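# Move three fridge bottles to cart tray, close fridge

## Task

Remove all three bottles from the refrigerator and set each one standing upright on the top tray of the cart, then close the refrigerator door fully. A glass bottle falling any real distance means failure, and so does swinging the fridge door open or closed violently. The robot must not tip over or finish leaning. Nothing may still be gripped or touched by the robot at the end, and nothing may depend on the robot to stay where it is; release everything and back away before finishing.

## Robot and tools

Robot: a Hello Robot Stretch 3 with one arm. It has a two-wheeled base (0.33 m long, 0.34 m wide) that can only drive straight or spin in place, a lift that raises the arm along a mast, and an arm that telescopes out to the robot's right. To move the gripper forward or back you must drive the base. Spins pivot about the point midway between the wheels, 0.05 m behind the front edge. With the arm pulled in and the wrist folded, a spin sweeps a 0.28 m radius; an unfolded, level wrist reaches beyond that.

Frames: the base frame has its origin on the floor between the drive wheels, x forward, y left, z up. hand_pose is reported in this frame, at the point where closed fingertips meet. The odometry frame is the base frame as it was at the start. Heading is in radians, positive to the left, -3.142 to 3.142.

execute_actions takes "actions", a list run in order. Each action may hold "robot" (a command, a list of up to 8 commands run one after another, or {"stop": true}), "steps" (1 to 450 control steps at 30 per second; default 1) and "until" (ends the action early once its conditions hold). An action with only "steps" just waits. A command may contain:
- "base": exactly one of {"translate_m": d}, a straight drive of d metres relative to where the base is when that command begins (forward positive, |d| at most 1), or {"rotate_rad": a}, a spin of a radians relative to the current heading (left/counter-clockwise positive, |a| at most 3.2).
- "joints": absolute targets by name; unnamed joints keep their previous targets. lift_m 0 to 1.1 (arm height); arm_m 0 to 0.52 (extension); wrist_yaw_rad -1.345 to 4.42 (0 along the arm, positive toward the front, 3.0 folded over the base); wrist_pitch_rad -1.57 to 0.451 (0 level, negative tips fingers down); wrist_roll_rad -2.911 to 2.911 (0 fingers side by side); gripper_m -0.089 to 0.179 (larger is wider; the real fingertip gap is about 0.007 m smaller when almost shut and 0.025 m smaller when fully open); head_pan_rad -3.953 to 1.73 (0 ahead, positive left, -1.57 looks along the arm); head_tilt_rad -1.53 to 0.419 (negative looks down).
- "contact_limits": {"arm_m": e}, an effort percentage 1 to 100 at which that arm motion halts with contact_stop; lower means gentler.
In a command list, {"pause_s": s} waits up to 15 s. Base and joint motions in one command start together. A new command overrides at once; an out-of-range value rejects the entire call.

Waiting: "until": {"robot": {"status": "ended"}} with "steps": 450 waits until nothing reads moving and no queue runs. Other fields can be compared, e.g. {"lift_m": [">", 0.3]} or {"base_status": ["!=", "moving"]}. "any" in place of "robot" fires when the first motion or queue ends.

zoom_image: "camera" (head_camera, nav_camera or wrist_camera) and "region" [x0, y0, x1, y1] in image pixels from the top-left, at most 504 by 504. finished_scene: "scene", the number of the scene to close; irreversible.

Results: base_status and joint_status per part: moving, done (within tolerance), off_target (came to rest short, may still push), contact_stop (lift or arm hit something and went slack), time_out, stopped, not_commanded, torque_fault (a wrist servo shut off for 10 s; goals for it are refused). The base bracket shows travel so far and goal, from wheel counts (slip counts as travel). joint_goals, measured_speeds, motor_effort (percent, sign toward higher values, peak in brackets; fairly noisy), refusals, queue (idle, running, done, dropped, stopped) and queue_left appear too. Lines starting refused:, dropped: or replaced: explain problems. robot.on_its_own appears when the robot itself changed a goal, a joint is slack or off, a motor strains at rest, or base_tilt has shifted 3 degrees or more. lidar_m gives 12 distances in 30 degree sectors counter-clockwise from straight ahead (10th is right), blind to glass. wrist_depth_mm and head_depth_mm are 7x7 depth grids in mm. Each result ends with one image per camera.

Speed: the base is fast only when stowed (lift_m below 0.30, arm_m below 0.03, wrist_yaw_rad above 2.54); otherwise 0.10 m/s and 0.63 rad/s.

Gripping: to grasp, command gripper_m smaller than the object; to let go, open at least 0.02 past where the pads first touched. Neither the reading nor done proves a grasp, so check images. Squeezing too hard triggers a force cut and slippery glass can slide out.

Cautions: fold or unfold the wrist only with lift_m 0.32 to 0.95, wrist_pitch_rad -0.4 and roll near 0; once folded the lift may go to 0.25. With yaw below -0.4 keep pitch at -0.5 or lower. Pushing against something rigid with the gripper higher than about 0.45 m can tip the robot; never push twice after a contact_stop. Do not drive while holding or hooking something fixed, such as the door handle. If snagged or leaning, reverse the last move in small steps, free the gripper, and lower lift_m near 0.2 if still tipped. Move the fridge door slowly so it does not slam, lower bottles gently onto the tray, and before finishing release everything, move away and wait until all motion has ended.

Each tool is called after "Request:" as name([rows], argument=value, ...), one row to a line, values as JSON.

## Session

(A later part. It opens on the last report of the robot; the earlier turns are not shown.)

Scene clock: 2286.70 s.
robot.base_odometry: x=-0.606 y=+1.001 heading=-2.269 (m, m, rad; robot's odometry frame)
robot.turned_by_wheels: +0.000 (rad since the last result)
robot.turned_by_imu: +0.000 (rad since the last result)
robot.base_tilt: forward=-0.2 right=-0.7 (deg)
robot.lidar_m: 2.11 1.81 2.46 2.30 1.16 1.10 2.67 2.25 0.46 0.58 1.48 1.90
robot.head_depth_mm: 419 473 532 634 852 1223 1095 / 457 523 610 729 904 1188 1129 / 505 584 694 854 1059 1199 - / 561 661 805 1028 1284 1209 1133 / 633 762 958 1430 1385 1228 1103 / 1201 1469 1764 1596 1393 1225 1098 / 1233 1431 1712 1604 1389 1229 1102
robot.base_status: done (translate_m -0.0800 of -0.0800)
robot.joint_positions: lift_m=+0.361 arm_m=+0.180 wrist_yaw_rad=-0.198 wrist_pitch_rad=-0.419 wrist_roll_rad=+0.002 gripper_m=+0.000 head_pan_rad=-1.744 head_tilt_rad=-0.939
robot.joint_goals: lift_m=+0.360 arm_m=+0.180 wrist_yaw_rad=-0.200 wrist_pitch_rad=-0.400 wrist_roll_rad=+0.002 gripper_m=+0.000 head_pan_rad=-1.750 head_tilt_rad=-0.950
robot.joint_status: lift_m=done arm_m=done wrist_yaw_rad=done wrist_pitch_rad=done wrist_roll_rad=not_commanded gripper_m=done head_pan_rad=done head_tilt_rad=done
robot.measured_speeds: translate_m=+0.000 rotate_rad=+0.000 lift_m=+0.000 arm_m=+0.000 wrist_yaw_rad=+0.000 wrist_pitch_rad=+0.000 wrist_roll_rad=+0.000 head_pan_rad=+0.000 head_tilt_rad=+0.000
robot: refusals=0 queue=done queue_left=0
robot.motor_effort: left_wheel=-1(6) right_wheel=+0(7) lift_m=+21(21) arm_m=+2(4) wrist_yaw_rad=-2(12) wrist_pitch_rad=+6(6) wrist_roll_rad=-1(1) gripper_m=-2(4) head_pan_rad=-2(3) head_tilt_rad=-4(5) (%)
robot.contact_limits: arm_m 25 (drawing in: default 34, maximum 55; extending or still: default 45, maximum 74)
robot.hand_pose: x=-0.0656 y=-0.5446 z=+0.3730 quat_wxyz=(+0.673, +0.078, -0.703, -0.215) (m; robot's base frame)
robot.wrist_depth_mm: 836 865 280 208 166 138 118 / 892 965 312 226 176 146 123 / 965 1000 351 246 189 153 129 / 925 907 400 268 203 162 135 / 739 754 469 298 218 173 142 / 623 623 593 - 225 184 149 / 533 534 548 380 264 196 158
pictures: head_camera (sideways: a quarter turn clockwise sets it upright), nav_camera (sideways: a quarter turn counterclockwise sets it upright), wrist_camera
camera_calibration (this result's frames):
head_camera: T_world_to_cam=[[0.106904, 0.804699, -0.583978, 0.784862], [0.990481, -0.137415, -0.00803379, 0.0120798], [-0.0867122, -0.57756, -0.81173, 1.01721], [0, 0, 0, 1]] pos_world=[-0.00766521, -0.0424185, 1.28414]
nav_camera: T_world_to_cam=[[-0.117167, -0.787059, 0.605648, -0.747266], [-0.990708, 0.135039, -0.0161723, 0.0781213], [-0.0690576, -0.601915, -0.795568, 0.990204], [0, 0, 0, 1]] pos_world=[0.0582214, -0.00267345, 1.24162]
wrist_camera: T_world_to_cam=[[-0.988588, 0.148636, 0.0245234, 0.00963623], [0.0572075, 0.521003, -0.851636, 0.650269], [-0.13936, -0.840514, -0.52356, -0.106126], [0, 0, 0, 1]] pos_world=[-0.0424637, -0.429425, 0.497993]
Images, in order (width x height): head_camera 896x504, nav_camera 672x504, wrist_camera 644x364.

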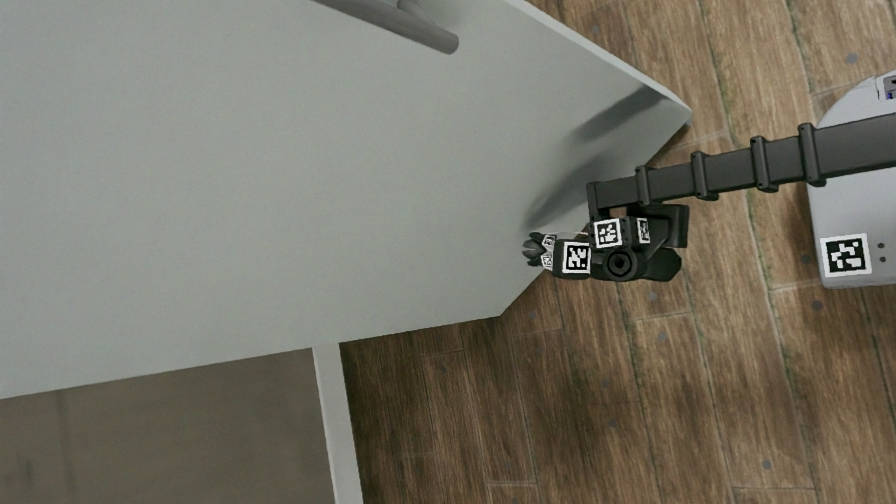

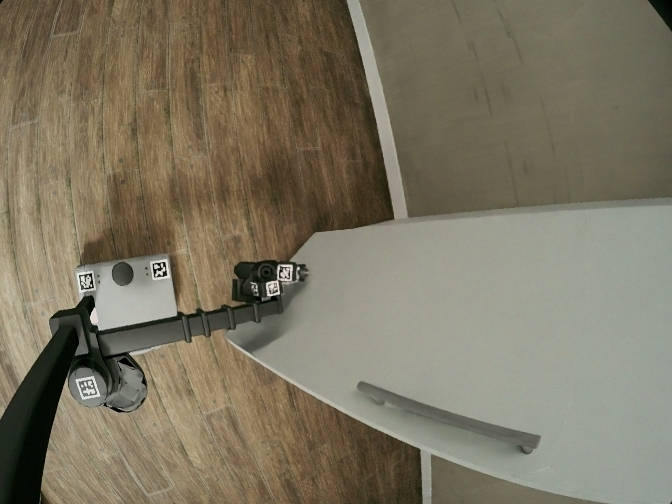

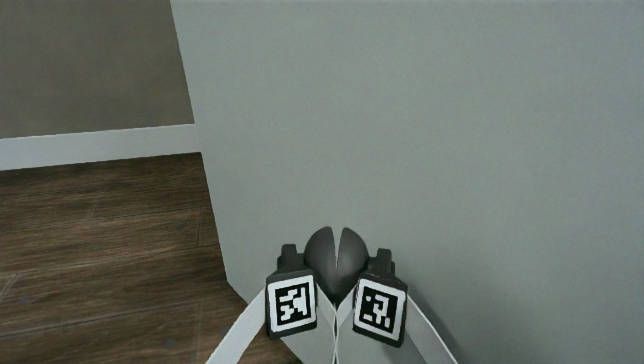

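Request:
execute_actions(actions=[])

Scene clock: 2310.93 s.
robot.base_odometry: x=-0.606 y=+1.001 heading=-2.269 (m, m, rad; robot's odometry frame)
robot.turned_by_wheels: +0.000 (rad since the last result)
robot.turned_by_imu: +0.000 (rad since the last result)
robot.base_tilt: forward=-0.2 right=-0.7 (deg)
robot.lidar_m: 2.11 1.82 2.46 2.31 1.15 1.10 2.66 2.25 0.87 0.82 1.47 1.90
robot.head_depth_mm: 782 934 1149 1524 1382 1221 1095 / 763 908 1116 1442 1389 1220 1131 / 749 883 1073 1380 1417 1215 - / 728 856 1038 1323 1437 1206 1134 / 712 854 1087 1529 1397 1232 1100 / 1227 1466 1756 1606 1396 1230 1100 / 1234 1436 1718 1601 1395 1235 1097
robot.base_status: done (translate_m -0.0800 of -0.0800)
robot.joint_positions: lift_m=+0.361 arm_m=+0.180 wrist_yaw_rad=-0.198 wrist_pitch_rad=-0.419 wrist_roll_rad=+0.002 gripper_m=+0.000 head_pan_rad=-1.744 head_tilt_rad=-0.939
robot.joint_goals: lift_m=+0.360 arm_m=+0.180 wrist_yaw_rad=-0.200 wrist_pitch_rad=-0.400 wrist_roll_rad=+0.002 gripper_m=+0.000 head_pan_rad=-1.750 head_tilt_rad=-0.950
robot.joint_status: lift_m=done arm_m=done wrist_yaw_rad=done wrist_pitch_rad=done wrist_roll_rad=not_commanded gripper_m=done head_pan_rad=done head_tilt_rad=done
robot.measured_speeds: translate_m=+0.000 rotate_rad=+0.000 lift_m=+0.000 arm_m=+0.000 wrist_yaw_rad=+0.000 wrist_pitch_rad=+0.000 wrist_roll_rad=+0.000 head_pan_rad=+0.000 head_tilt_rad=+0.000
robot: refusals=0 queue=done queue_left=0
robot.motor_effort: left_wheel=-1(1) right_wheel=+0(0) lift_m=+21(21) arm_m=+3(3) wrist_yaw_rad=-2(1) wrist_pitch_rad=+6(6) wrist_roll_rad=+0(0) gripper_m=-2(2) head_pan_rad=-2(3) head_tilt_rad=-4(4) (%)
robot.contact_limits: arm_m 25 (drawing in: default 34, maximum 55; extending or still: default 45, maximum 74)
robot.hand_pose: x=-0.0656 y=-0.5446 z=+0.3730 quat_wxyz=(+0.673, +0.078, -0.703, -0.215) (m; robot's base frame)
robot.wrist_depth_mm: 844 865 358 371 397 423 449 / 894 942 387 404 433 474 502 / 975 - 434 438 476 517 575 / 932 925 476 478 526 574 892 / 757 741 695 529 588 657 759 / 616 623 622 - 641 639 641 / 536 536 542 522 521 540 541
pictures: head_camera (sideways: a quarter turn clockwise sets it upright), nav_camera (sideways: a quarter turn counterclockwise sets it upright), wrist_camera
camera_calibration (this result's frames):
head_camera: T_world_to_cam=[[0.106904, 0.804699, -0.583978, 0.784862], [0.990481, -0.137415, -0.00803379, 0.0120798], [-0.0867121, -0.57756, -0.81173, 1.01721], [0, 0, 0, 1]] pos_world=[-0.0076652, -0.0424185, 1.28414]
nav_camera: T_world_to_cam=[[-0.117167, -0.787059, 0.605648, -0.747266], [-0.990708, 0.135039, -0.0161723, 0.0781213], [-0.0690575, -0.601915, -0.795568, 0.990204], [0, 0, 0, 1]] pos_world=[0.0582214, -0.00267343, 1.24162]
wrist_camera: T_world_to_cam=[[-0.988583, 0.148669, 0.0245236, 0.00964719], [0.0572251, 0.521001, -0.851636, 0.650269], [-0.139389, -0.840509, -0.52356, -0.106125], [0, 0, 0, 1]] pos_world=[-0.0424673, -0.429424, 0.497993]
Images, in order (width x height): head_camera 896x504, nav_camera 672x504, wrist_camera 644x364.

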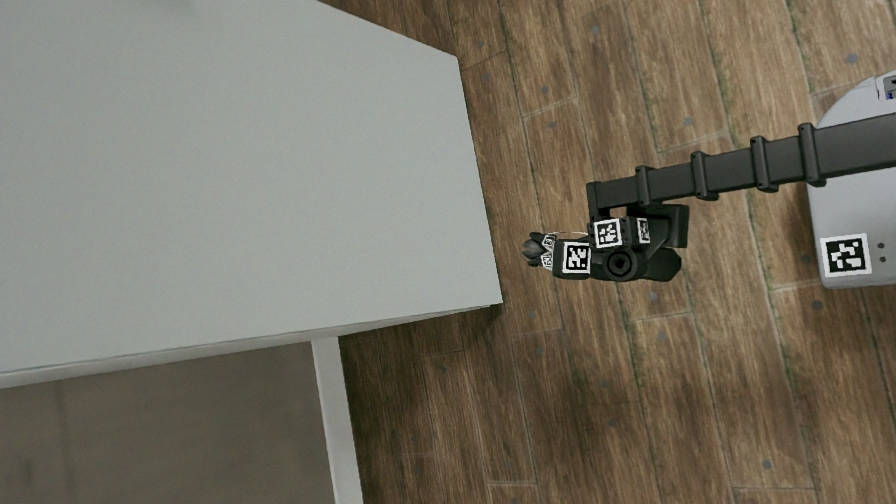

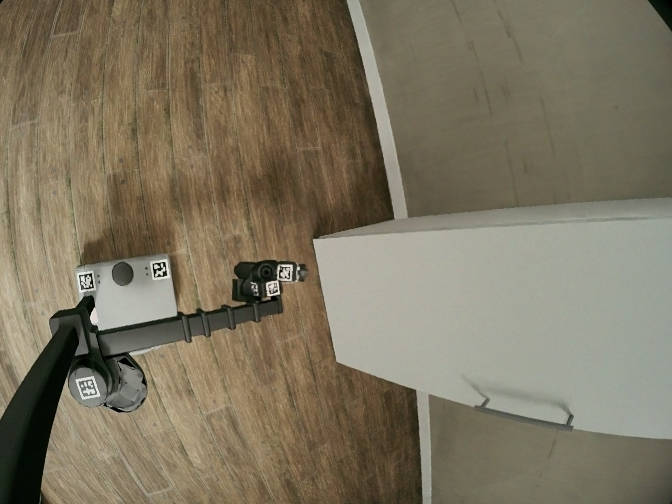

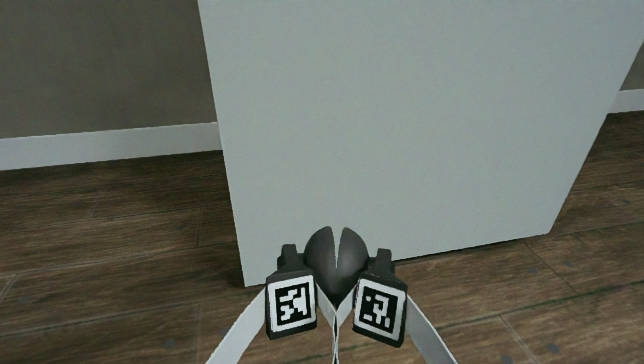

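Request:
execute_actions([
  {"robot": {"base": {"translate_m": -0.45}, "joints": {"wrist_yaw_rad": 0.0, "head_pan_rad": -1.75, "head_tilt_rad": -0.75}}, "steps": 300, "until": {"robot": {"status": "ended"}}},
])

Scene clock: 2353.97 s.
robot.base_odometry: x=-0.317 y=+1.346 heading=-2.269 (m, m, rad; robot's odometry frame)
robot.turned_by_wheels: +0.000 (rad since the last result)
robot.turned_by_imu: +0.000 (rad since the last result)
robot.base_tilt: forward=-0.2 right=-0.7 (deg)
robot.lidar_m: 2.56 2.22 2.42 1.38 0.91 1.04 2.22 2.26 1.58 0.86 0.87 1.95
robot.head_depth_mm: 1370 1574 1842 1909 1552 1317 1140 / 1334 1520 1787 1908 1562 1321 1143 / 1305 1491 1739 1907 1559 1346 1143 / 742 847 994 1191 1444 1376 1111 / 707 801 922 1092 1337 1321 1146 / 692 785 897 1057 1279 1319 1141 / 679 765 877 1026 1231 1319 1143
robot.base_status: done (translate_m -0.4500 of -0.4500)
robot.joint_positions: lift_m=+0.361 arm_m=+0.180 wrist_yaw_rad=-0.002 wrist_pitch_rad=-0.419 wrist_roll_rad=+0.002 gripper_m=+0.000 head_pan_rad=-1.744 head_tilt_rad=-0.755
robot.joint_goals: lift_m=+0.360 arm_m=+0.180 wrist_yaw_rad=+0.000 wrist_pitch_rad=-0.400 wrist_roll_rad=+0.002 gripper_m=+0.000 head_pan_rad=-1.750 head_tilt_rad=-0.750
robot.joint_status: lift_m=done arm_m=done wrist_yaw_rad=done wrist_pitch_rad=done wrist_roll_rad=not_commanded gripper_m=done head_pan_rad=done head_tilt_rad=done
robot.measured_speeds: translate_m=+0.000 rotate_rad=+0.000 lift_m=+0.000 arm_m=+0.000 wrist_yaw_rad=+0.000 wrist_pitch_rad=+0.000 wrist_roll_rad=+0.000 head_pan_rad=+0.000 head_tilt_rad=+0.000
robot: refusals=0 queue=done queue_left=0
robot.motor_effort: left_wheel=-1(7) right_wheel=+0(4) lift_m=+21(21) arm_m=+3(2) wrist_yaw_rad=+1(3) wrist_pitch_rad=+6(5) wrist_roll_rad=+0(0) gripper_m=-2(2) head_pan_rad=-3(4) head_tilt_rad=+2(15) (%)
robot.contact_limits: arm_m 25 (drawing in: default 34, maximum 55; extending or still: default 45, maximum 74)
robot.hand_pose: x=-0.0220 y=-0.5490 z=+0.3730 quat_wxyz=(+0.691, +0.146, -0.692, -0.148) (m; robot's base frame)
robot.wrist_depth_mm: 381 385 391 393 404 - - / 417 416 424 423 445 - - / 451 454 460 464 - - - / 489 502 509 511 905 946 971 / 542 556 564 556 735 758 775 / 608 603 618 - 638 637 634 / 535 542 530 531 527 552 540
pictures: head_camera (sideways: a quarter turn clockwise sets it upright), nav_camera (sideways: a quarter turn counterclockwise sets it upright), wrist_camera
camera_calibration (this result's frames):
head_camera: T_world_to_cam=[[0.0860908, 0.68543, -0.723031, 0.966177], [0.990125, -0.139457, -0.0143112, 0.0202572], [-0.110641, -0.714659, -0.690668, 0.859926], [0, 0, 0, 1]] pos_world=[-0.00809297, -0.0448687, 1.29279]
nav_camera: T_world_to_cam=[[-0.0957154, -0.664131, 0.741464, -0.924377], [-0.99111, 0.132741, -0.00904588, 0.068849], [-0.0924149, -0.735738, -0.670932, 0.82826], [0, 0, 0, 1]] pos_world=[0.0563033, -0.0136641, 1.24172]
wrist_camera: T_world_to_cam=[[-0.998604, -0.0467908, 0.0245236, -0.0540395], [-0.0453811, 0.522166, -0.851636, 0.648453], [0.0270433, -0.851559, -0.52356, -0.106154], [0, 0, 0, 1]] pos_world=[-0.0216657, -0.431525, 0.497993]
Images, in order (width x height): head_camera 896x504, nav_camera 672x504, wrist_camera 644x364.

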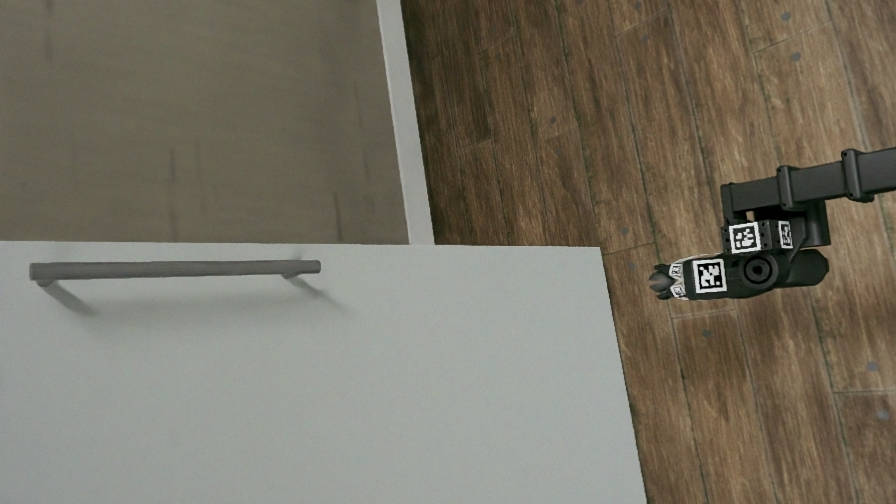

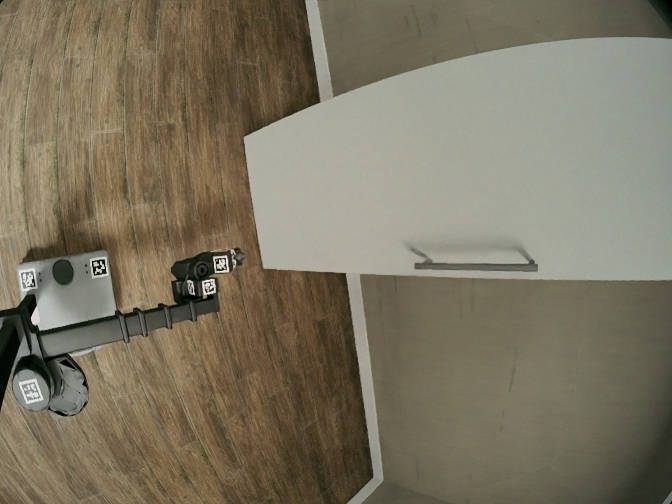

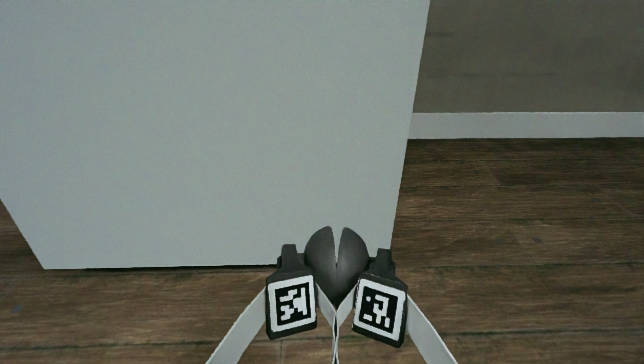

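Request:
execute_actions([
  {"robot": {"base": {"translate_m": 0.08}, "joints": {"arm_m": 0.42}, "contact_limits": {"arm_m": 20}}, "steps": 300, "until": {"robot": {"status": "ended"}}},
])

Scene clock: 2367.40 s.
robot.base_odometry: x=-0.369 y=+1.284 heading=-2.269 (m, m, rad; robot's odometry frame)
robot.turned_by_wheels: +0.000 (rad since the last result)
robot.turned_by_imu: +0.001 (rad since the last result)
robot.base_tilt: forward=-0.2 right=-0.7 (deg)
robot.lidar_m: 2.48 2.14 2.42 2.30 0.91 1.04 2.30 2.31 1.57 0.85 0.86 1.94
robot.head_depth_mm: 1368 1573 1821 1902 1558 1320 1150 / 1331 1523 1778 1921 1558 1318 1145 / 753 1423 1669 1850 1567 1350 1162 / 715 816 944 1118 1266 1321 1143 / 702 794 915 1082 1307 1316 1140 / 686 776 892 1052 1267 1325 1142 / 672 760 868 1015 1220 1316 1142
robot.base_status: done (translate_m +0.0800 of +0.0800)
robot.joint_positions: lift_m=+0.361 arm_m=+0.420 wrist_yaw_rad=-0.001 wrist_pitch_rad=-0.419 wrist_roll_rad=+0.002 gripper_m=+0.000 head_pan_rad=-1.744 head_tilt_rad=-0.754
robot.joint_goals: lift_m=+0.360 arm_m=+0.420 wrist_yaw_rad=+0.000 wrist_pitch_rad=-0.400 wrist_roll_rad=+0.002 gripper_m=+0.000 head_pan_rad=-1.750 head_tilt_rad=-0.750
robot.joint_status: lift_m=done arm_m=done wrist_yaw_rad=done wrist_pitch_rad=done wrist_roll_rad=not_commanded gripper_m=done head_pan_rad=done head_tilt_rad=done
robot.measured_speeds: translate_m=+0.000 rotate_rad=+0.000 lift_m=+0.000 arm_m=+0.000 wrist_yaw_rad=+0.000 wrist_pitch_rad=+0.000 wrist_roll_rad=+0.000 head_pan_rad=+0.000 head_tilt_rad=+0.000
robot: refusals=0 queue=done queue_left=0
robot.motor_effort: left_wheel=-2(4) right_wheel=+0(5) lift_m=+21(21) arm_m=+3(2) wrist_yaw_rad=+0(1) wrist_pitch_rad=+6(6) wrist_roll_rad=-1(0) gripper_m=-2(2) head_pan_rad=-2(3) head_tilt_rad=+2(2) (%)
robot.contact_limits: arm_m 20 (drawing in: default 34, maximum 55; extending or still: default 45, maximum 74)
robot.hand_pose: x=-0.0217 y=-0.7890 z=+0.3730 quat_wxyz=(+0.691, +0.147, -0.692, -0.148) (m; robot's base frame)
robot.wrist_depth_mm: 161 163 164 165 169 169 172 / 175 176 178 179 182 183 185 / 189 192 193 197 199 201 203 / 208 211 212 216 218 221 229 / 230 233 236 235 243 247 727 / 257 262 263 - 274 279 637 / 294 299 303 314 321 328 541
pictures: head_camera (sideways: a quarter turn clockwise sets it upright), nav_camera (sideways: a quarter turn counterclockwise sets it upright), wrist_camera
camera_calibration (this result's frames):
head_camera: T_world_to_cam=[[0.0860709, 0.685317, -0.723141, 0.966321], [0.990124, -0.139459, -0.0143165, 0.020264], [-0.11066, -0.714767, -0.690552, 0.859776], [0, 0, 0, 1]] pos_world=[-0.00809322, -0.0448702, 1.2928]
nav_camera: T_world_to_cam=[[-0.0956951, -0.664014, 0.741571, -0.924516], [-0.99111, 0.132739, -0.00903955, 0.0688407], [-0.0924333, -0.735843, -0.670813, 0.828106], [0, 0, 0, 1]] pos_world=[0.0563016, -0.0136735, 1.24172]
wrist_camera: T_world_to_cam=[[-0.998552, -0.0478714, 0.0245236, -0.0658776], [-0.0459461, 0.522117, -0.851636, 0.773724], [0.0279648, -0.85153, -0.52356, -0.310477], [0, 0, 0, 1]] pos_world=[-0.0215502, -0.671509, 0.497993]
Images, in order (width x height): head_camera 896x504, nav_camera 672x504, wrist_camera 644x364.

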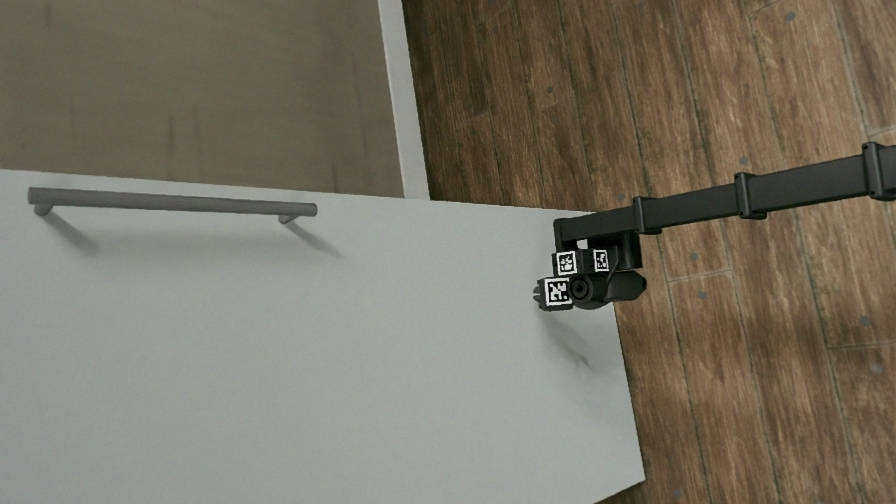

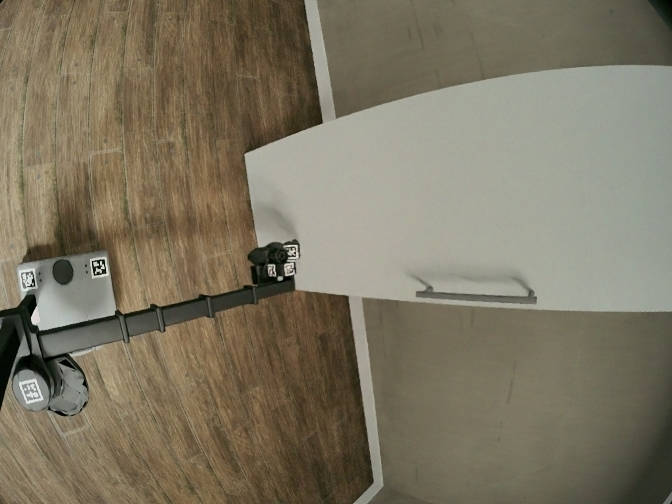

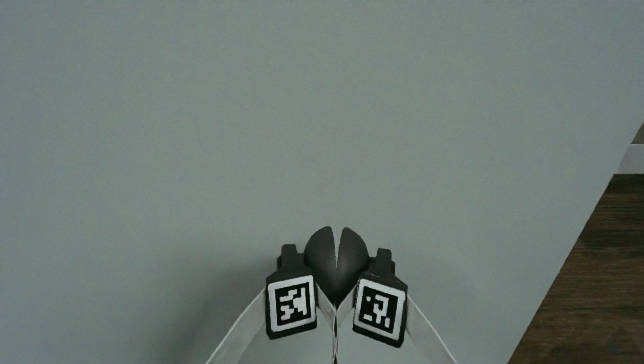

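Request:
execute_actions([
  {"robot": {"joints": {"arm_m": 0.465}, "contact_limits": {"arm_m": 15}}, "steps": 120, "until": {"robot": {"status": "ended"}}},
])

Scene clock: 2383.53 s.
robot.base_odometry: x=-0.369 y=+1.284 heading=-2.269 (m, m, rad; robot's odometry frame)
robot.turned_by_wheels: +0.000 (rad since the last result)
robot.turned_by_imu: +0.000 (rad since the last result)
robot.base_tilt: forward=-0.2 right=-0.7 (deg)
robot.lidar_m: 2.48 2.14 2.42 2.29 0.91 1.04 2.30 2.30 1.58 0.85 0.87 1.93
robot.head_depth_mm: 1358 1563 1839 1888 1562 1322 1138 / 1328 1522 1773 1881 1569 1321 1141 / 752 1437 1675 1841 1563 1351 1169 / 717 813 943 1117 1300 1321 1144 / 702 795 918 1079 1346 1318 1145 / 686 776 891 1045 1268 1318 1143 / 673 758 869 1016 1222 1317 1142
robot.base_status: done (translate_m +0.0800 of +0.0800)
robot.joint_positions: lift_m=+0.361 arm_m=+0.465 wrist_yaw_rad=-0.001 wrist_pitch_rad=-0.419 wrist_roll_rad=+0.002 gripper_m=+0.000 head_pan_rad=-1.744 head_tilt_rad=-0.754
robot.joint_goals: lift_m=+0.360 arm_m=+0.465 wrist_yaw_rad=+0.000 wrist_pitch_rad=-0.400 wrist_roll_rad=+0.002 gripper_m=+0.000 head_pan_rad=-1.750 head_tilt_rad=-0.750
robot.joint_status: lift_m=done arm_m=done wrist_yaw_rad=done wrist_pitch_rad=done wrist_roll_rad=not_commanded gripper_m=done head_pan_rad=done head_tilt_rad=done
robot.measured_speeds: translate_m=+0.000 rotate_rad=+0.000 lift_m=+0.000 arm_m=+0.000 wrist_yaw_rad=+0.000 wrist_pitch_rad=+0.000 wrist_roll_rad=+0.000 head_pan_rad=+0.000 head_tilt_rad=+0.000
robot: refusals=0 queue=done queue_left=0
robot.motor_effort: left_wheel=-2(2) right_wheel=+0(0) lift_m=+21(21) arm_m=+2(3) wrist_yaw_rad=+0(0) wrist_pitch_rad=+6(6) wrist_roll_rad=+0(0) gripper_m=-2(2) head_pan_rad=-3(3) head_tilt_rad=+2(1) (%)
robot.contact_limits: arm_m 15 (drawing in: default 34, maximum 55; extending or still: default 45, maximum 74)
robot.hand_pose: x=-0.0217 y=-0.8340 z=+0.3730 quat_wxyz=(+0.691, +0.147, -0.692, -0.148) (m; robot's base frame)
robot.wrist_depth_mm: 121 123 123 124 126 127 128 / 131 132 134 135 137 138 139 / 143 144 146 147 149 151 152 / 157 158 159 162 164 166 168 / 173 174 177 175 183 183 188 / 193 196 198 - 206 208 217 / 220 223 227 237 241 239 531
pictures: head_camera (sideways: a quarter turn clockwise sets it upright), nav_camera (sideways: a quarter turn counterclockwise sets it upright), wrist_camera
camera_calibration (this result's frames):
head_camera: T_world_to_cam=[[0.0860676, 0.685298, -0.723159, 0.966345], [0.990124, -0.13946, -0.0143174, 0.0202652], [-0.110663, -0.714785, -0.690533, 0.859751], [0, 0, 0, 1]] pos_world=[-0.00809326, -0.0448704, 1.2928]
nav_camera: T_world_to_cam=[[-0.0956917, -0.663995, 0.741589, -0.92454], [-0.99111, 0.132739, -0.00903849, 0.0688393], [-0.0924364, -0.735861, -0.670794, 0.82808], [0, 0, 0, 1]] pos_world=[0.0563014, -0.0136751, 1.24172]
wrist_camera: T_world_to_cam=[[-0.998552, -0.0478716, 0.0245235, -0.0680321], [-0.0459462, 0.522117, -0.851636, 0.797221], [0.0279651, -0.85153, -0.52356, -0.3488], [0, 0, 0, 1]] pos_world=[-0.0215501, -0.716512, 0.497993]
Images, in order (width x height): head_camera 896x504, nav_camera 672x504, wrist_camera 644x364.

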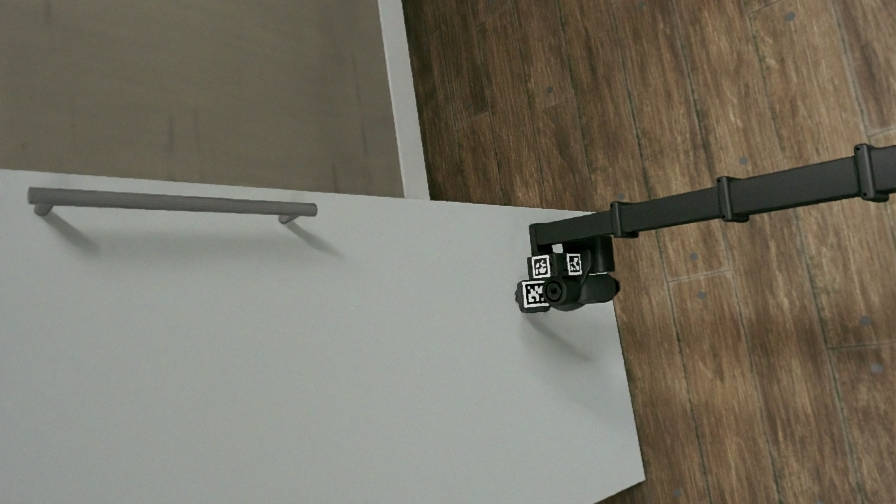

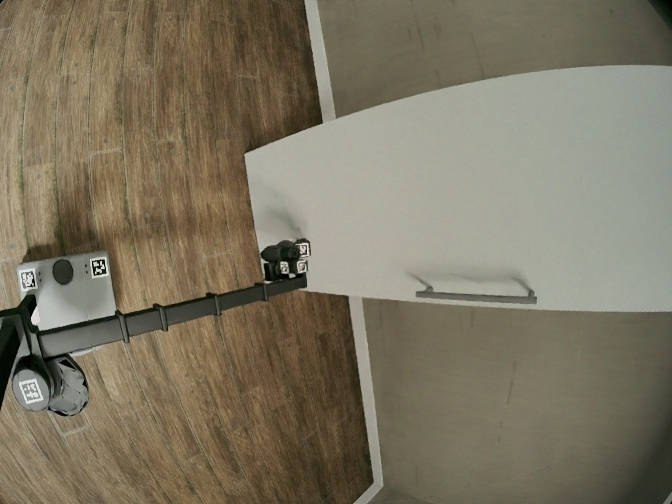

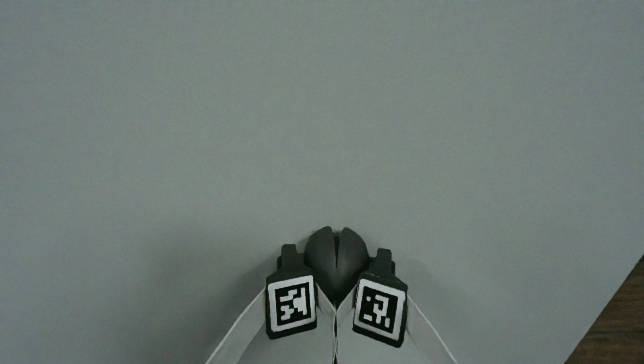

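Request:
execute_actions([
  {"robot": {"joints": {"arm_m": 0.50}, "contact_limits": {"arm_m": 15}}, "steps": 120, "until": {"robot": {"status": "ended"}}},
])

Scene clock: 2389.17 s.
robot.base_odometry: x=-0.369 y=+1.284 heading=-2.269 (m, m, rad; robot's odometry frame)
robot.turned_by_wheels: +0.000 (rad since the last result)
robot.turned_by_imu: +0.000 (rad since the last result)
robot.base_tilt: forward=-0.2 right=-0.7 (deg)
robot.lidar_m: 2.48 2.14 2.43 2.29 0.91 1.04 2.30 2.31 1.58 0.85 0.86 1.94
robot.head_depth_mm: 1361 1556 1837 1914 1561 1325 1141 / 1335 1524 1782 1919 1568 1320 1147 / 752 1424 1666 1851 1556 1352 1161 / 716 814 945 1116 1322 1317 1145 / 702 795 916 1076 1336 1320 1143 / 688 778 895 1045 1273 1321 1143 / 672 760 868 1015 1229 1320 1144
robot.base_status: done (translate_m +0.0800 of +0.0800)
robot.joint_positions: lift_m=+0.361 arm_m=+0.470 wrist_yaw_rad=+0.004 wrist_pitch_rad=-0.432 wrist_roll_rad=+0.002 gripper_m=+0.000 head_pan_rad=-1.744 head_tilt_rad=-0.754
robot.joint_goals: lift_m=+0.360 arm_m=+0.470 wrist_yaw_rad=+0.000 wrist_pitch_rad=-0.400 wrist_roll_rad=+0.002 gripper_m=+0.000 head_pan_rad=-1.750 head_tilt_rad=-0.750
robot.joint_status: lift_m=done arm_m=contact_stop wrist_yaw_rad=done wrist_pitch_rad=done wrist_roll_rad=not_commanded gripper_m=done head_pan_rad=done head_tilt_rad=done
robot.measured_speeds: translate_m=+0.000 rotate_rad=+0.000 lift_m=+0.000 arm_m=-0.009 wrist_yaw_rad=+0.000 wrist_pitch_rad=+0.000 wrist_roll_rad=+0.000 head_pan_rad=+0.000 head_tilt_rad=+0.000
robot: refusals=0 queue=dropped queue_left=0
robot.on_its_own: arm_m is slack since a contact_stop, until your next command for it (your +0.500 is given up)
robot.motor_effort: left_wheel=+0(1) right_wheel=-2(0) lift_m=+21(21) arm_m=+9(16) wrist_yaw_rad=-2(3) wrist_pitch_rad=+10(11) wrist_roll_rad=+0(0) gripper_m=-2(2) head_pan_rad=-3(3) head_tilt_rad=+2(2) (%)
robot.contact_limits: arm_m 15 (drawing in: default 34, maximum 55; extending or still: default 45, maximum 74)
robot.hand_pose: x=-0.0207 y=-0.8373 z=+0.3702 quat_wxyz=(+0.690, +0.153, -0.691, -0.151) (m; robot's base frame)
robot.wrist_depth_mm: 118 118 119 120 122 122 124 / 128 128 130 132 132 133 134 / 139 140 142 143 144 146 147 / 153 154 156 158 160 162 163 / 170 171 173 173 177 180 182 / 192 194 195 - 200 204 206 / 217 220 225 234 238 236 510
pictures: head_camera (sideways: a quarter turn clockwise sets it upright), nav_camera (sideways: a quarter turn counterclockwise sets it upright), wrist_camera
camera_calibration (this result's frames):
head_camera: T_world_to_cam=[[0.08604, 0.685144, -0.723308, 0.966539], [0.990124, -0.139462, -0.0143244, 0.0202744], [-0.110688, -0.714932, -0.690377, 0.859548], [0, 0, 0, 1]] pos_world=[-0.00809355, -0.0448723, 1.29281]
nav_camera: T_world_to_cam=[[-0.0956634, -0.663837, 0.741734, -0.924729], [-0.99111, 0.132736, -0.00902993, 0.0688282], [-0.0924605, -0.736004, -0.670634, 0.827872], [0, 0, 0, 1]] pos_world=[0.0562991, -0.0136879, 1.24172]
wrist_camera: T_world_to_cam=[[-0.998317, -0.0528365, 0.0238982, -0.0709997], [-0.0484211, 0.532742, -0.844891, 0.802878], [0.0319095, -0.844627, -0.534404, -0.343211], [0, 0, 0, 1]] pos_world=[-0.0210523, -0.721363, 0.496628]
Images, in order (width x height): head_camera 896x504, nav_camera 672x504, wrist_camera 644x364.

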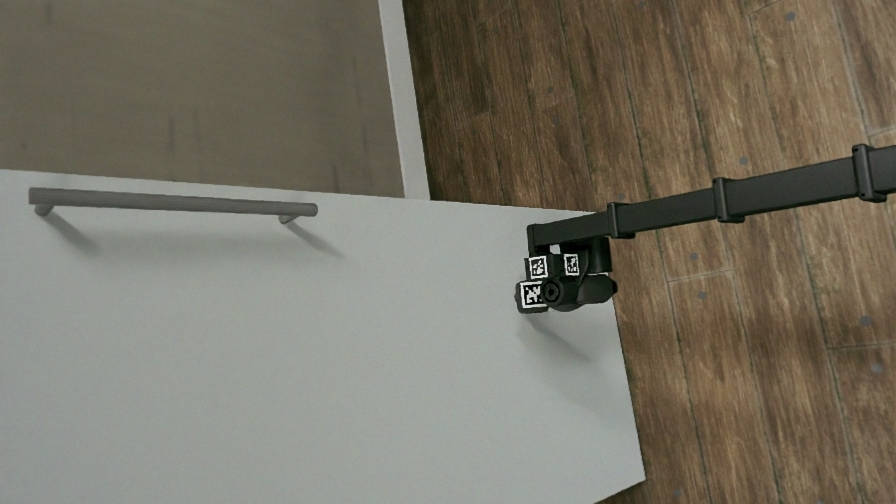

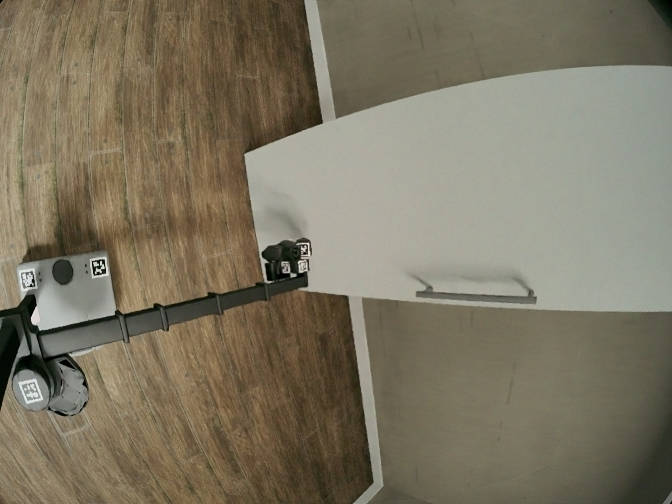

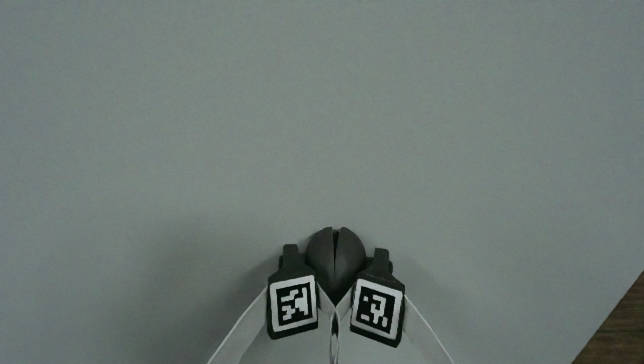

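Request:
execute_actions([
  {"robot": [{"joints": {"arm_m": 0.25}}, {"base": {"translate_m": -0.45}, "joints": {"arm_m": 0.0, "head_pan_rad": -1.2, "head_tilt_rad": -0.55}}], "steps": 400, "until": {"robot": {"status": "ended"}}},
])

Scene clock: 2422.97 s.
robot.base_odometry: x=-0.079 y=+1.629 heading=-2.269 (m, m, rad; robot's odometry frame)
robot.turned_by_wheels: +0.000 (rad since the last result)
robot.turned_by_imu: +0.000 (rad since the last result)
robot.base_tilt: forward=-0.2 right=-0.7 (deg)
robot.lidar_m: 2.93 2.56 2.41 0.73 0.76 1.97 1.85 1.88 1.62 0.98 0.91 1.17
robot.head_depth_mm: 1197 1310 1438 1594 1754 1513 1251 / 1012 1285 1461 1657 1786 1510 1248 / 733 803 893 1047 1263 1421 1246 / 759 831 922 1037 1184 1363 1246 / 783 864 962 1086 1244 1414 1243 / 810 897 999 1135 1309 1456 1243 / 838 930 1044 1193 1688 1485 1244
robot.base_status: done (translate_m -0.4500 of -0.4500)
robot.joint_positions: lift_m=+0.361 arm_m=+0.001 wrist_yaw_rad=+0.001 wrist_pitch_rad=-0.421 wrist_roll_rad=+0.002 gripper_m=+0.000 head_pan_rad=-1.207 head_tilt_rad=-0.557
robot.joint_goals: lift_m=+0.360 arm_m=+0.000 wrist_yaw_rad=+0.000 wrist_pitch_rad=-0.400 wrist_roll_rad=+0.002 gripper_m=+0.000 head_pan_rad=-1.200 head_tilt_rad=-0.550
robot.joint_status: lift_m=done arm_m=done wrist_yaw_rad=done wrist_pitch_rad=done wrist_roll_rad=not_commanded gripper_m=done head_pan_rad=done head_tilt_rad=done
robot.measured_speeds: translate_m=+0.000 rotate_rad=+0.000 lift_m=+0.000 arm_m=+0.000 wrist_yaw_rad=+0.000 wrist_pitch_rad=+0.000 wrist_roll_rad=+0.000 head_pan_rad=+0.000 head_tilt_rad=+0.000
robot: refusals=0 queue=done queue_left=0
robot.motor_effort: left_wheel=-1(7) right_wheel=+0(3) lift_m=+21(21) arm_m=-5(5) wrist_yaw_rad=-1(2) wrist_pitch_rad=+6(8) wrist_roll_rad=-1(1) gripper_m=-2(2) head_pan_rad=+3(28) head_tilt_rad=+3(17) (%)
robot.hand_pose: x=-0.0213 y=-0.3697 z=+0.3726 quat_wxyz=(+0.691, +0.148, -0.692, -0.148) (m; robot's base frame)
robot.wrist_depth_mm: 579 585 953 - - - - / 617 631 926 - - - - / 670 677 914 - - - - / 748 750 841 952 923 942 969 / 736 738 763 786 756 756 769 / 629 625 623 - 634 645 637 / 538 539 537 532 536 535 542
pictures: head_camera (sideways: a quarter turn clockwise sets it upright), nav_camera (sideways: a quarter turn counterclockwise sets it upright), wrist_camera
camera_calibration (this result's frames):
head_camera: T_world_to_cam=[[-0.221072, 0.487872, -0.844457, 1.12634], [0.923512, 0.383022, -0.0204833, 0.0287033], [0.313453, -0.784394, -0.535232, 0.655137], [0, 0, 0, 1]] pos_world=[0.0171399, -0.0466167, 1.30238]
nav_camera: T_world_to_cam=[[0.200759, -0.471454, 0.858736, -1.07907], [-0.919341, -0.393461, -0.00108653, 0.0580503], [0.338391, -0.789252, -0.512418, 0.619416], [0, 0, 0, 1]] pos_world=[0.0603949, 0.00298648, 1.2441]
wrist_camera: T_world_to_cam=[[-0.998467, -0.0496766, 0.0244302, -0.046031], [-0.0468669, 0.523664, -0.850635, 0.554631], [0.0294634, -0.850475, -0.525189, 0.0473646], [0, 0, 0, 1]] pos_world=[-0.0213621, -0.252445, 0.497788]
Images, in order (width x height): head_camera 896x504, nav_camera 672x504, wrist_camera 644x364.

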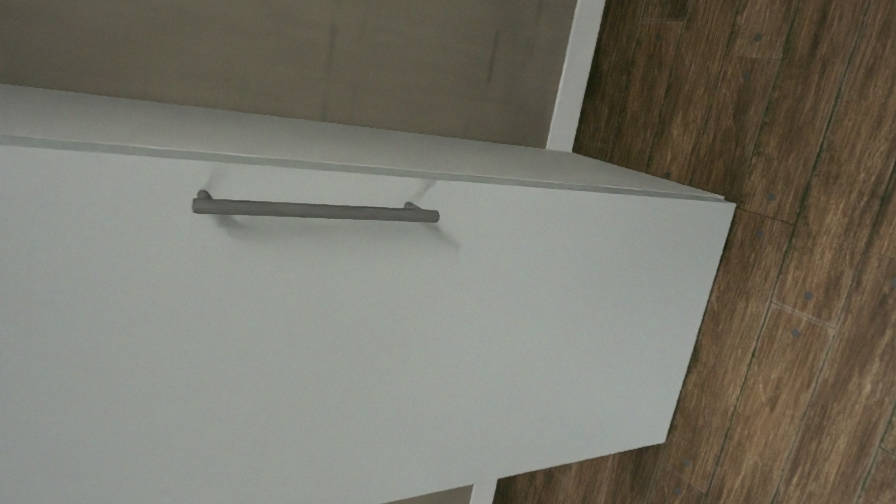

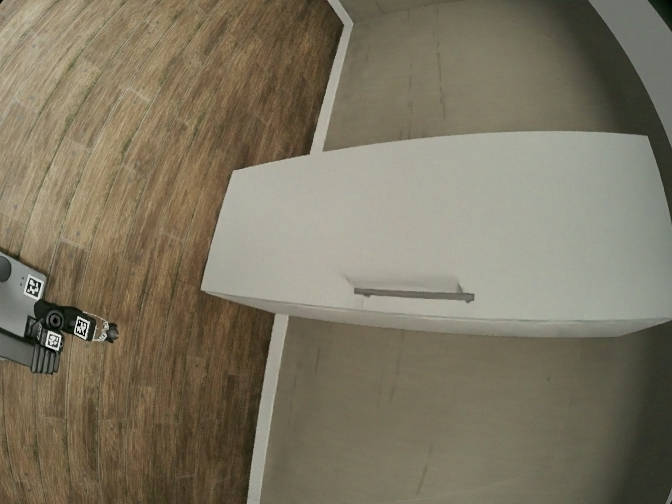

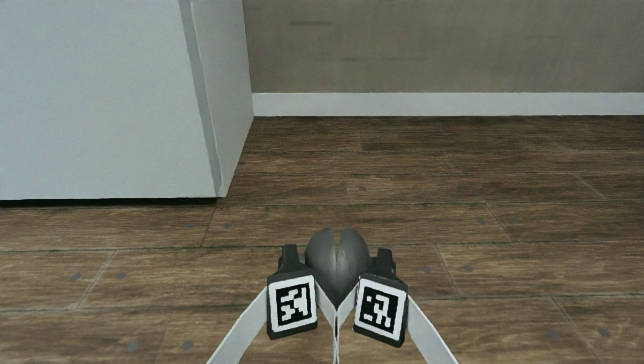

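Let me zoom to inspect the door's free edge for a gap.

Request:
zoom_image(camera="head_camera", region=[480, 100, 800, 280])

Request:
zoom_image(camera="wrist_camera", region=[140, 0, 320, 220])

Region (480, 100, 800, 280) of head_camera's 896x504 image, scaled by 1.575, with more detail than that image has; it fills the top 284 rows of this view, and the rest is white.

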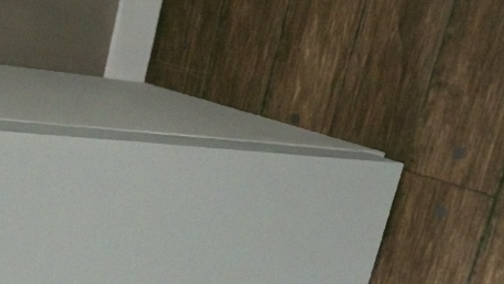

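Region (140, 0, 320, 220) of wrist_camera's 644x364 image, scaled by 2.291; it fills the left 412 columns of this view, and the rest is white.

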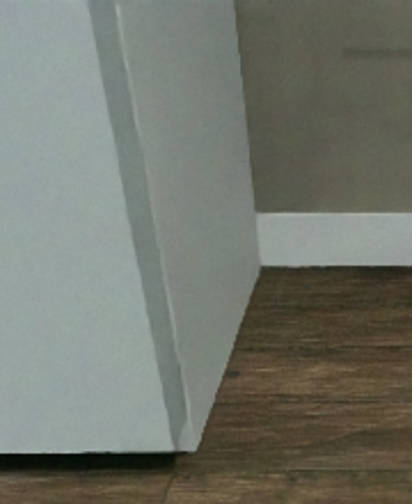

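Request:
execute_actions([
  {"robot": {"joints": {"head_pan_rad": 1.6, "head_tilt_rad": -0.45}}, "steps": 200, "until": {"robot": {"status": "ended"}}},
])

Scene clock: 2438.43 s.
robot.base_odometry: x=-0.079 y=+1.629 heading=-2.269 (m, m, rad; robot's odometry frame)
robot.turned_by_wheels: +0.000 (rad since the last result)
robot.turned_by_imu: +0.000 (rad since the last result)
robot.base_tilt: forward=-0.2 right=-0.7 (deg)
robot.lidar_m: 2.93 2.55 2.41 0.73 0.76 1.97 1.85 1.88 1.62 0.98 0.90 1.16
robot.head_depth_mm: 1901 2063 2256 2448 2135 1645 1328 / 1905 2061 2248 2446 2128 1644 1327 / 1895 2062 2227 2434 2126 1628 1332 / 1893 2024 2168 1180 950 1043 1171 / 1875 2024 2154 1174 948 1075 1196 / 1872 2031 2164 1041 1187 1111 1219 / 1881 2029 2215 1102 1142 1108 -
robot.base_status: done (translate_m -0.4500 of -0.4500)
robot.joint_positions: lift_m=+0.361 arm_m=+0.001 wrist_yaw_rad=+0.001 wrist_pitch_rad=-0.421 wrist_roll_rad=+0.002 gripper_m=+0.000 head_pan_rad=+1.593 head_tilt_rad=-0.458
robot.joint_goals: lift_m=+0.360 arm_m=+0.000 wrist_yaw_rad=+0.000 wrist_pitch_rad=-0.400 wrist_roll_rad=+0.002 gripper_m=+0.000 head_pan_rad=+1.600 head_tilt_rad=-0.450
robot.joint_status: lift_m=done arm_m=done wrist_yaw_rad=done wrist_pitch_rad=done wrist_roll_rad=not_commanded gripper_m=done head_pan_rad=done head_tilt_rad=done
robot.measured_speeds: translate_m=+0.000 rotate_rad=+0.000 lift_m=+0.000 arm_m=+0.000 wrist_yaw_rad=+0.000 wrist_pitch_rad=+0.000 wrist_roll_rad=+0.000 head_pan_rad=+0.000 head_tilt_rad=+0.000
robot: refusals=0 queue=done queue_left=0
robot.motor_effort: left_wheel=-1(1) right_wheel=+0(0) lift_m=+21(21) arm_m=-4(4) wrist_yaw_rad=-1(0) wrist_pitch_rad=+6(7) wrist_roll_rad=+0(0) gripper_m=-2(2) head_pan_rad=+3(36) head_tilt_rad=+3(12) (%)
robot.hand_pose: x=-0.0213 y=-0.3697 z=+0.3726 quat_wxyz=(+0.691, +0.148, -0.692, -0.148) (m; robot's base frame)
robot.wrist_depth_mm: 571 578 942 - - - - / 620 628 950 - - - - / 681 689 927 - - - - / 735 734 853 938 937 948 960 / 746 731 753 764 765 759 750 / 622 624 628 - 631 619 634 / 533 538 544 527 520 545 549
pictures: head_camera (sideways: a quarter turn clockwise sets it upright), nav_camera (sideways: a quarter turn counterclockwise sets it upright), wrist_camera
camera_calibration (this result's frames):
head_camera: T_world_to_cam=[[0.0428853, -0.44795, -0.893029, 1.18807], [-0.998518, -0.0491827, -0.0232807, 0.0440725], [-0.033493, 0.892705, -0.449396, 0.545568], [0, 0, 0, 1]] pos_world=[0.011329, 0.0473347, 1.30719]
nav_camera: T_world_to_cam=[[-0.0292208, 0.424376, 0.905014, -1.13803], [0.998042, 0.0624865, 0.00292352, 0.0411335], [-0.0553105, 0.903327, -0.425371, 0.508553], [0, 0, 0, 1]] pos_world=[-0.0461786, 0.0209909, 1.24613]
wrist_camera: T_world_to_cam=[[-0.998467, -0.049677, 0.0244302, -0.0460311], [-0.0468671, 0.523664, -0.850635, 0.554631], [0.0294637, -0.850475, -0.525189, 0.0473646], [0, 0, 0, 1]] pos_world=[-0.0213621, -0.252445, 0.497788]
Images, in order (width x height): head_camera 896x504, nav_camera 672x504, wrist_camera 644x364.

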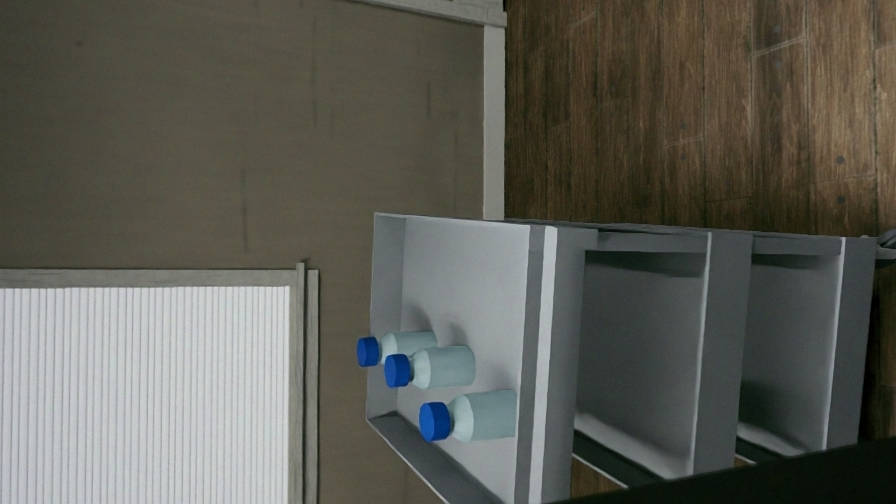

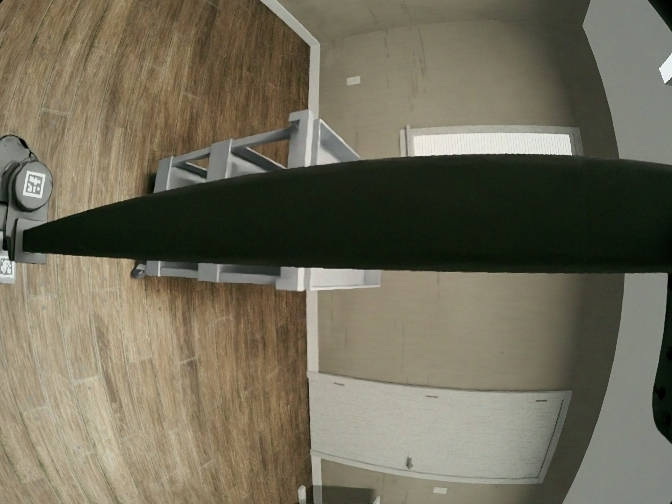

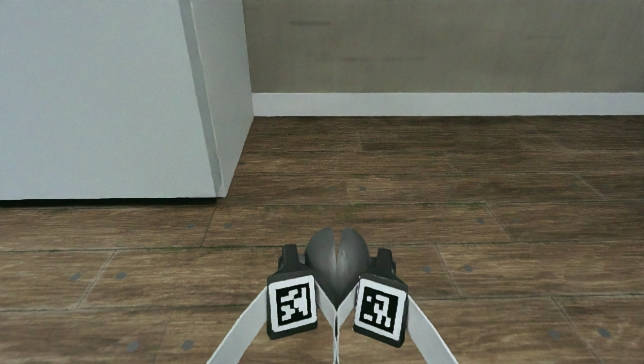

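Request:
finished_scene(scene=1)

The scene is finished: the task was done.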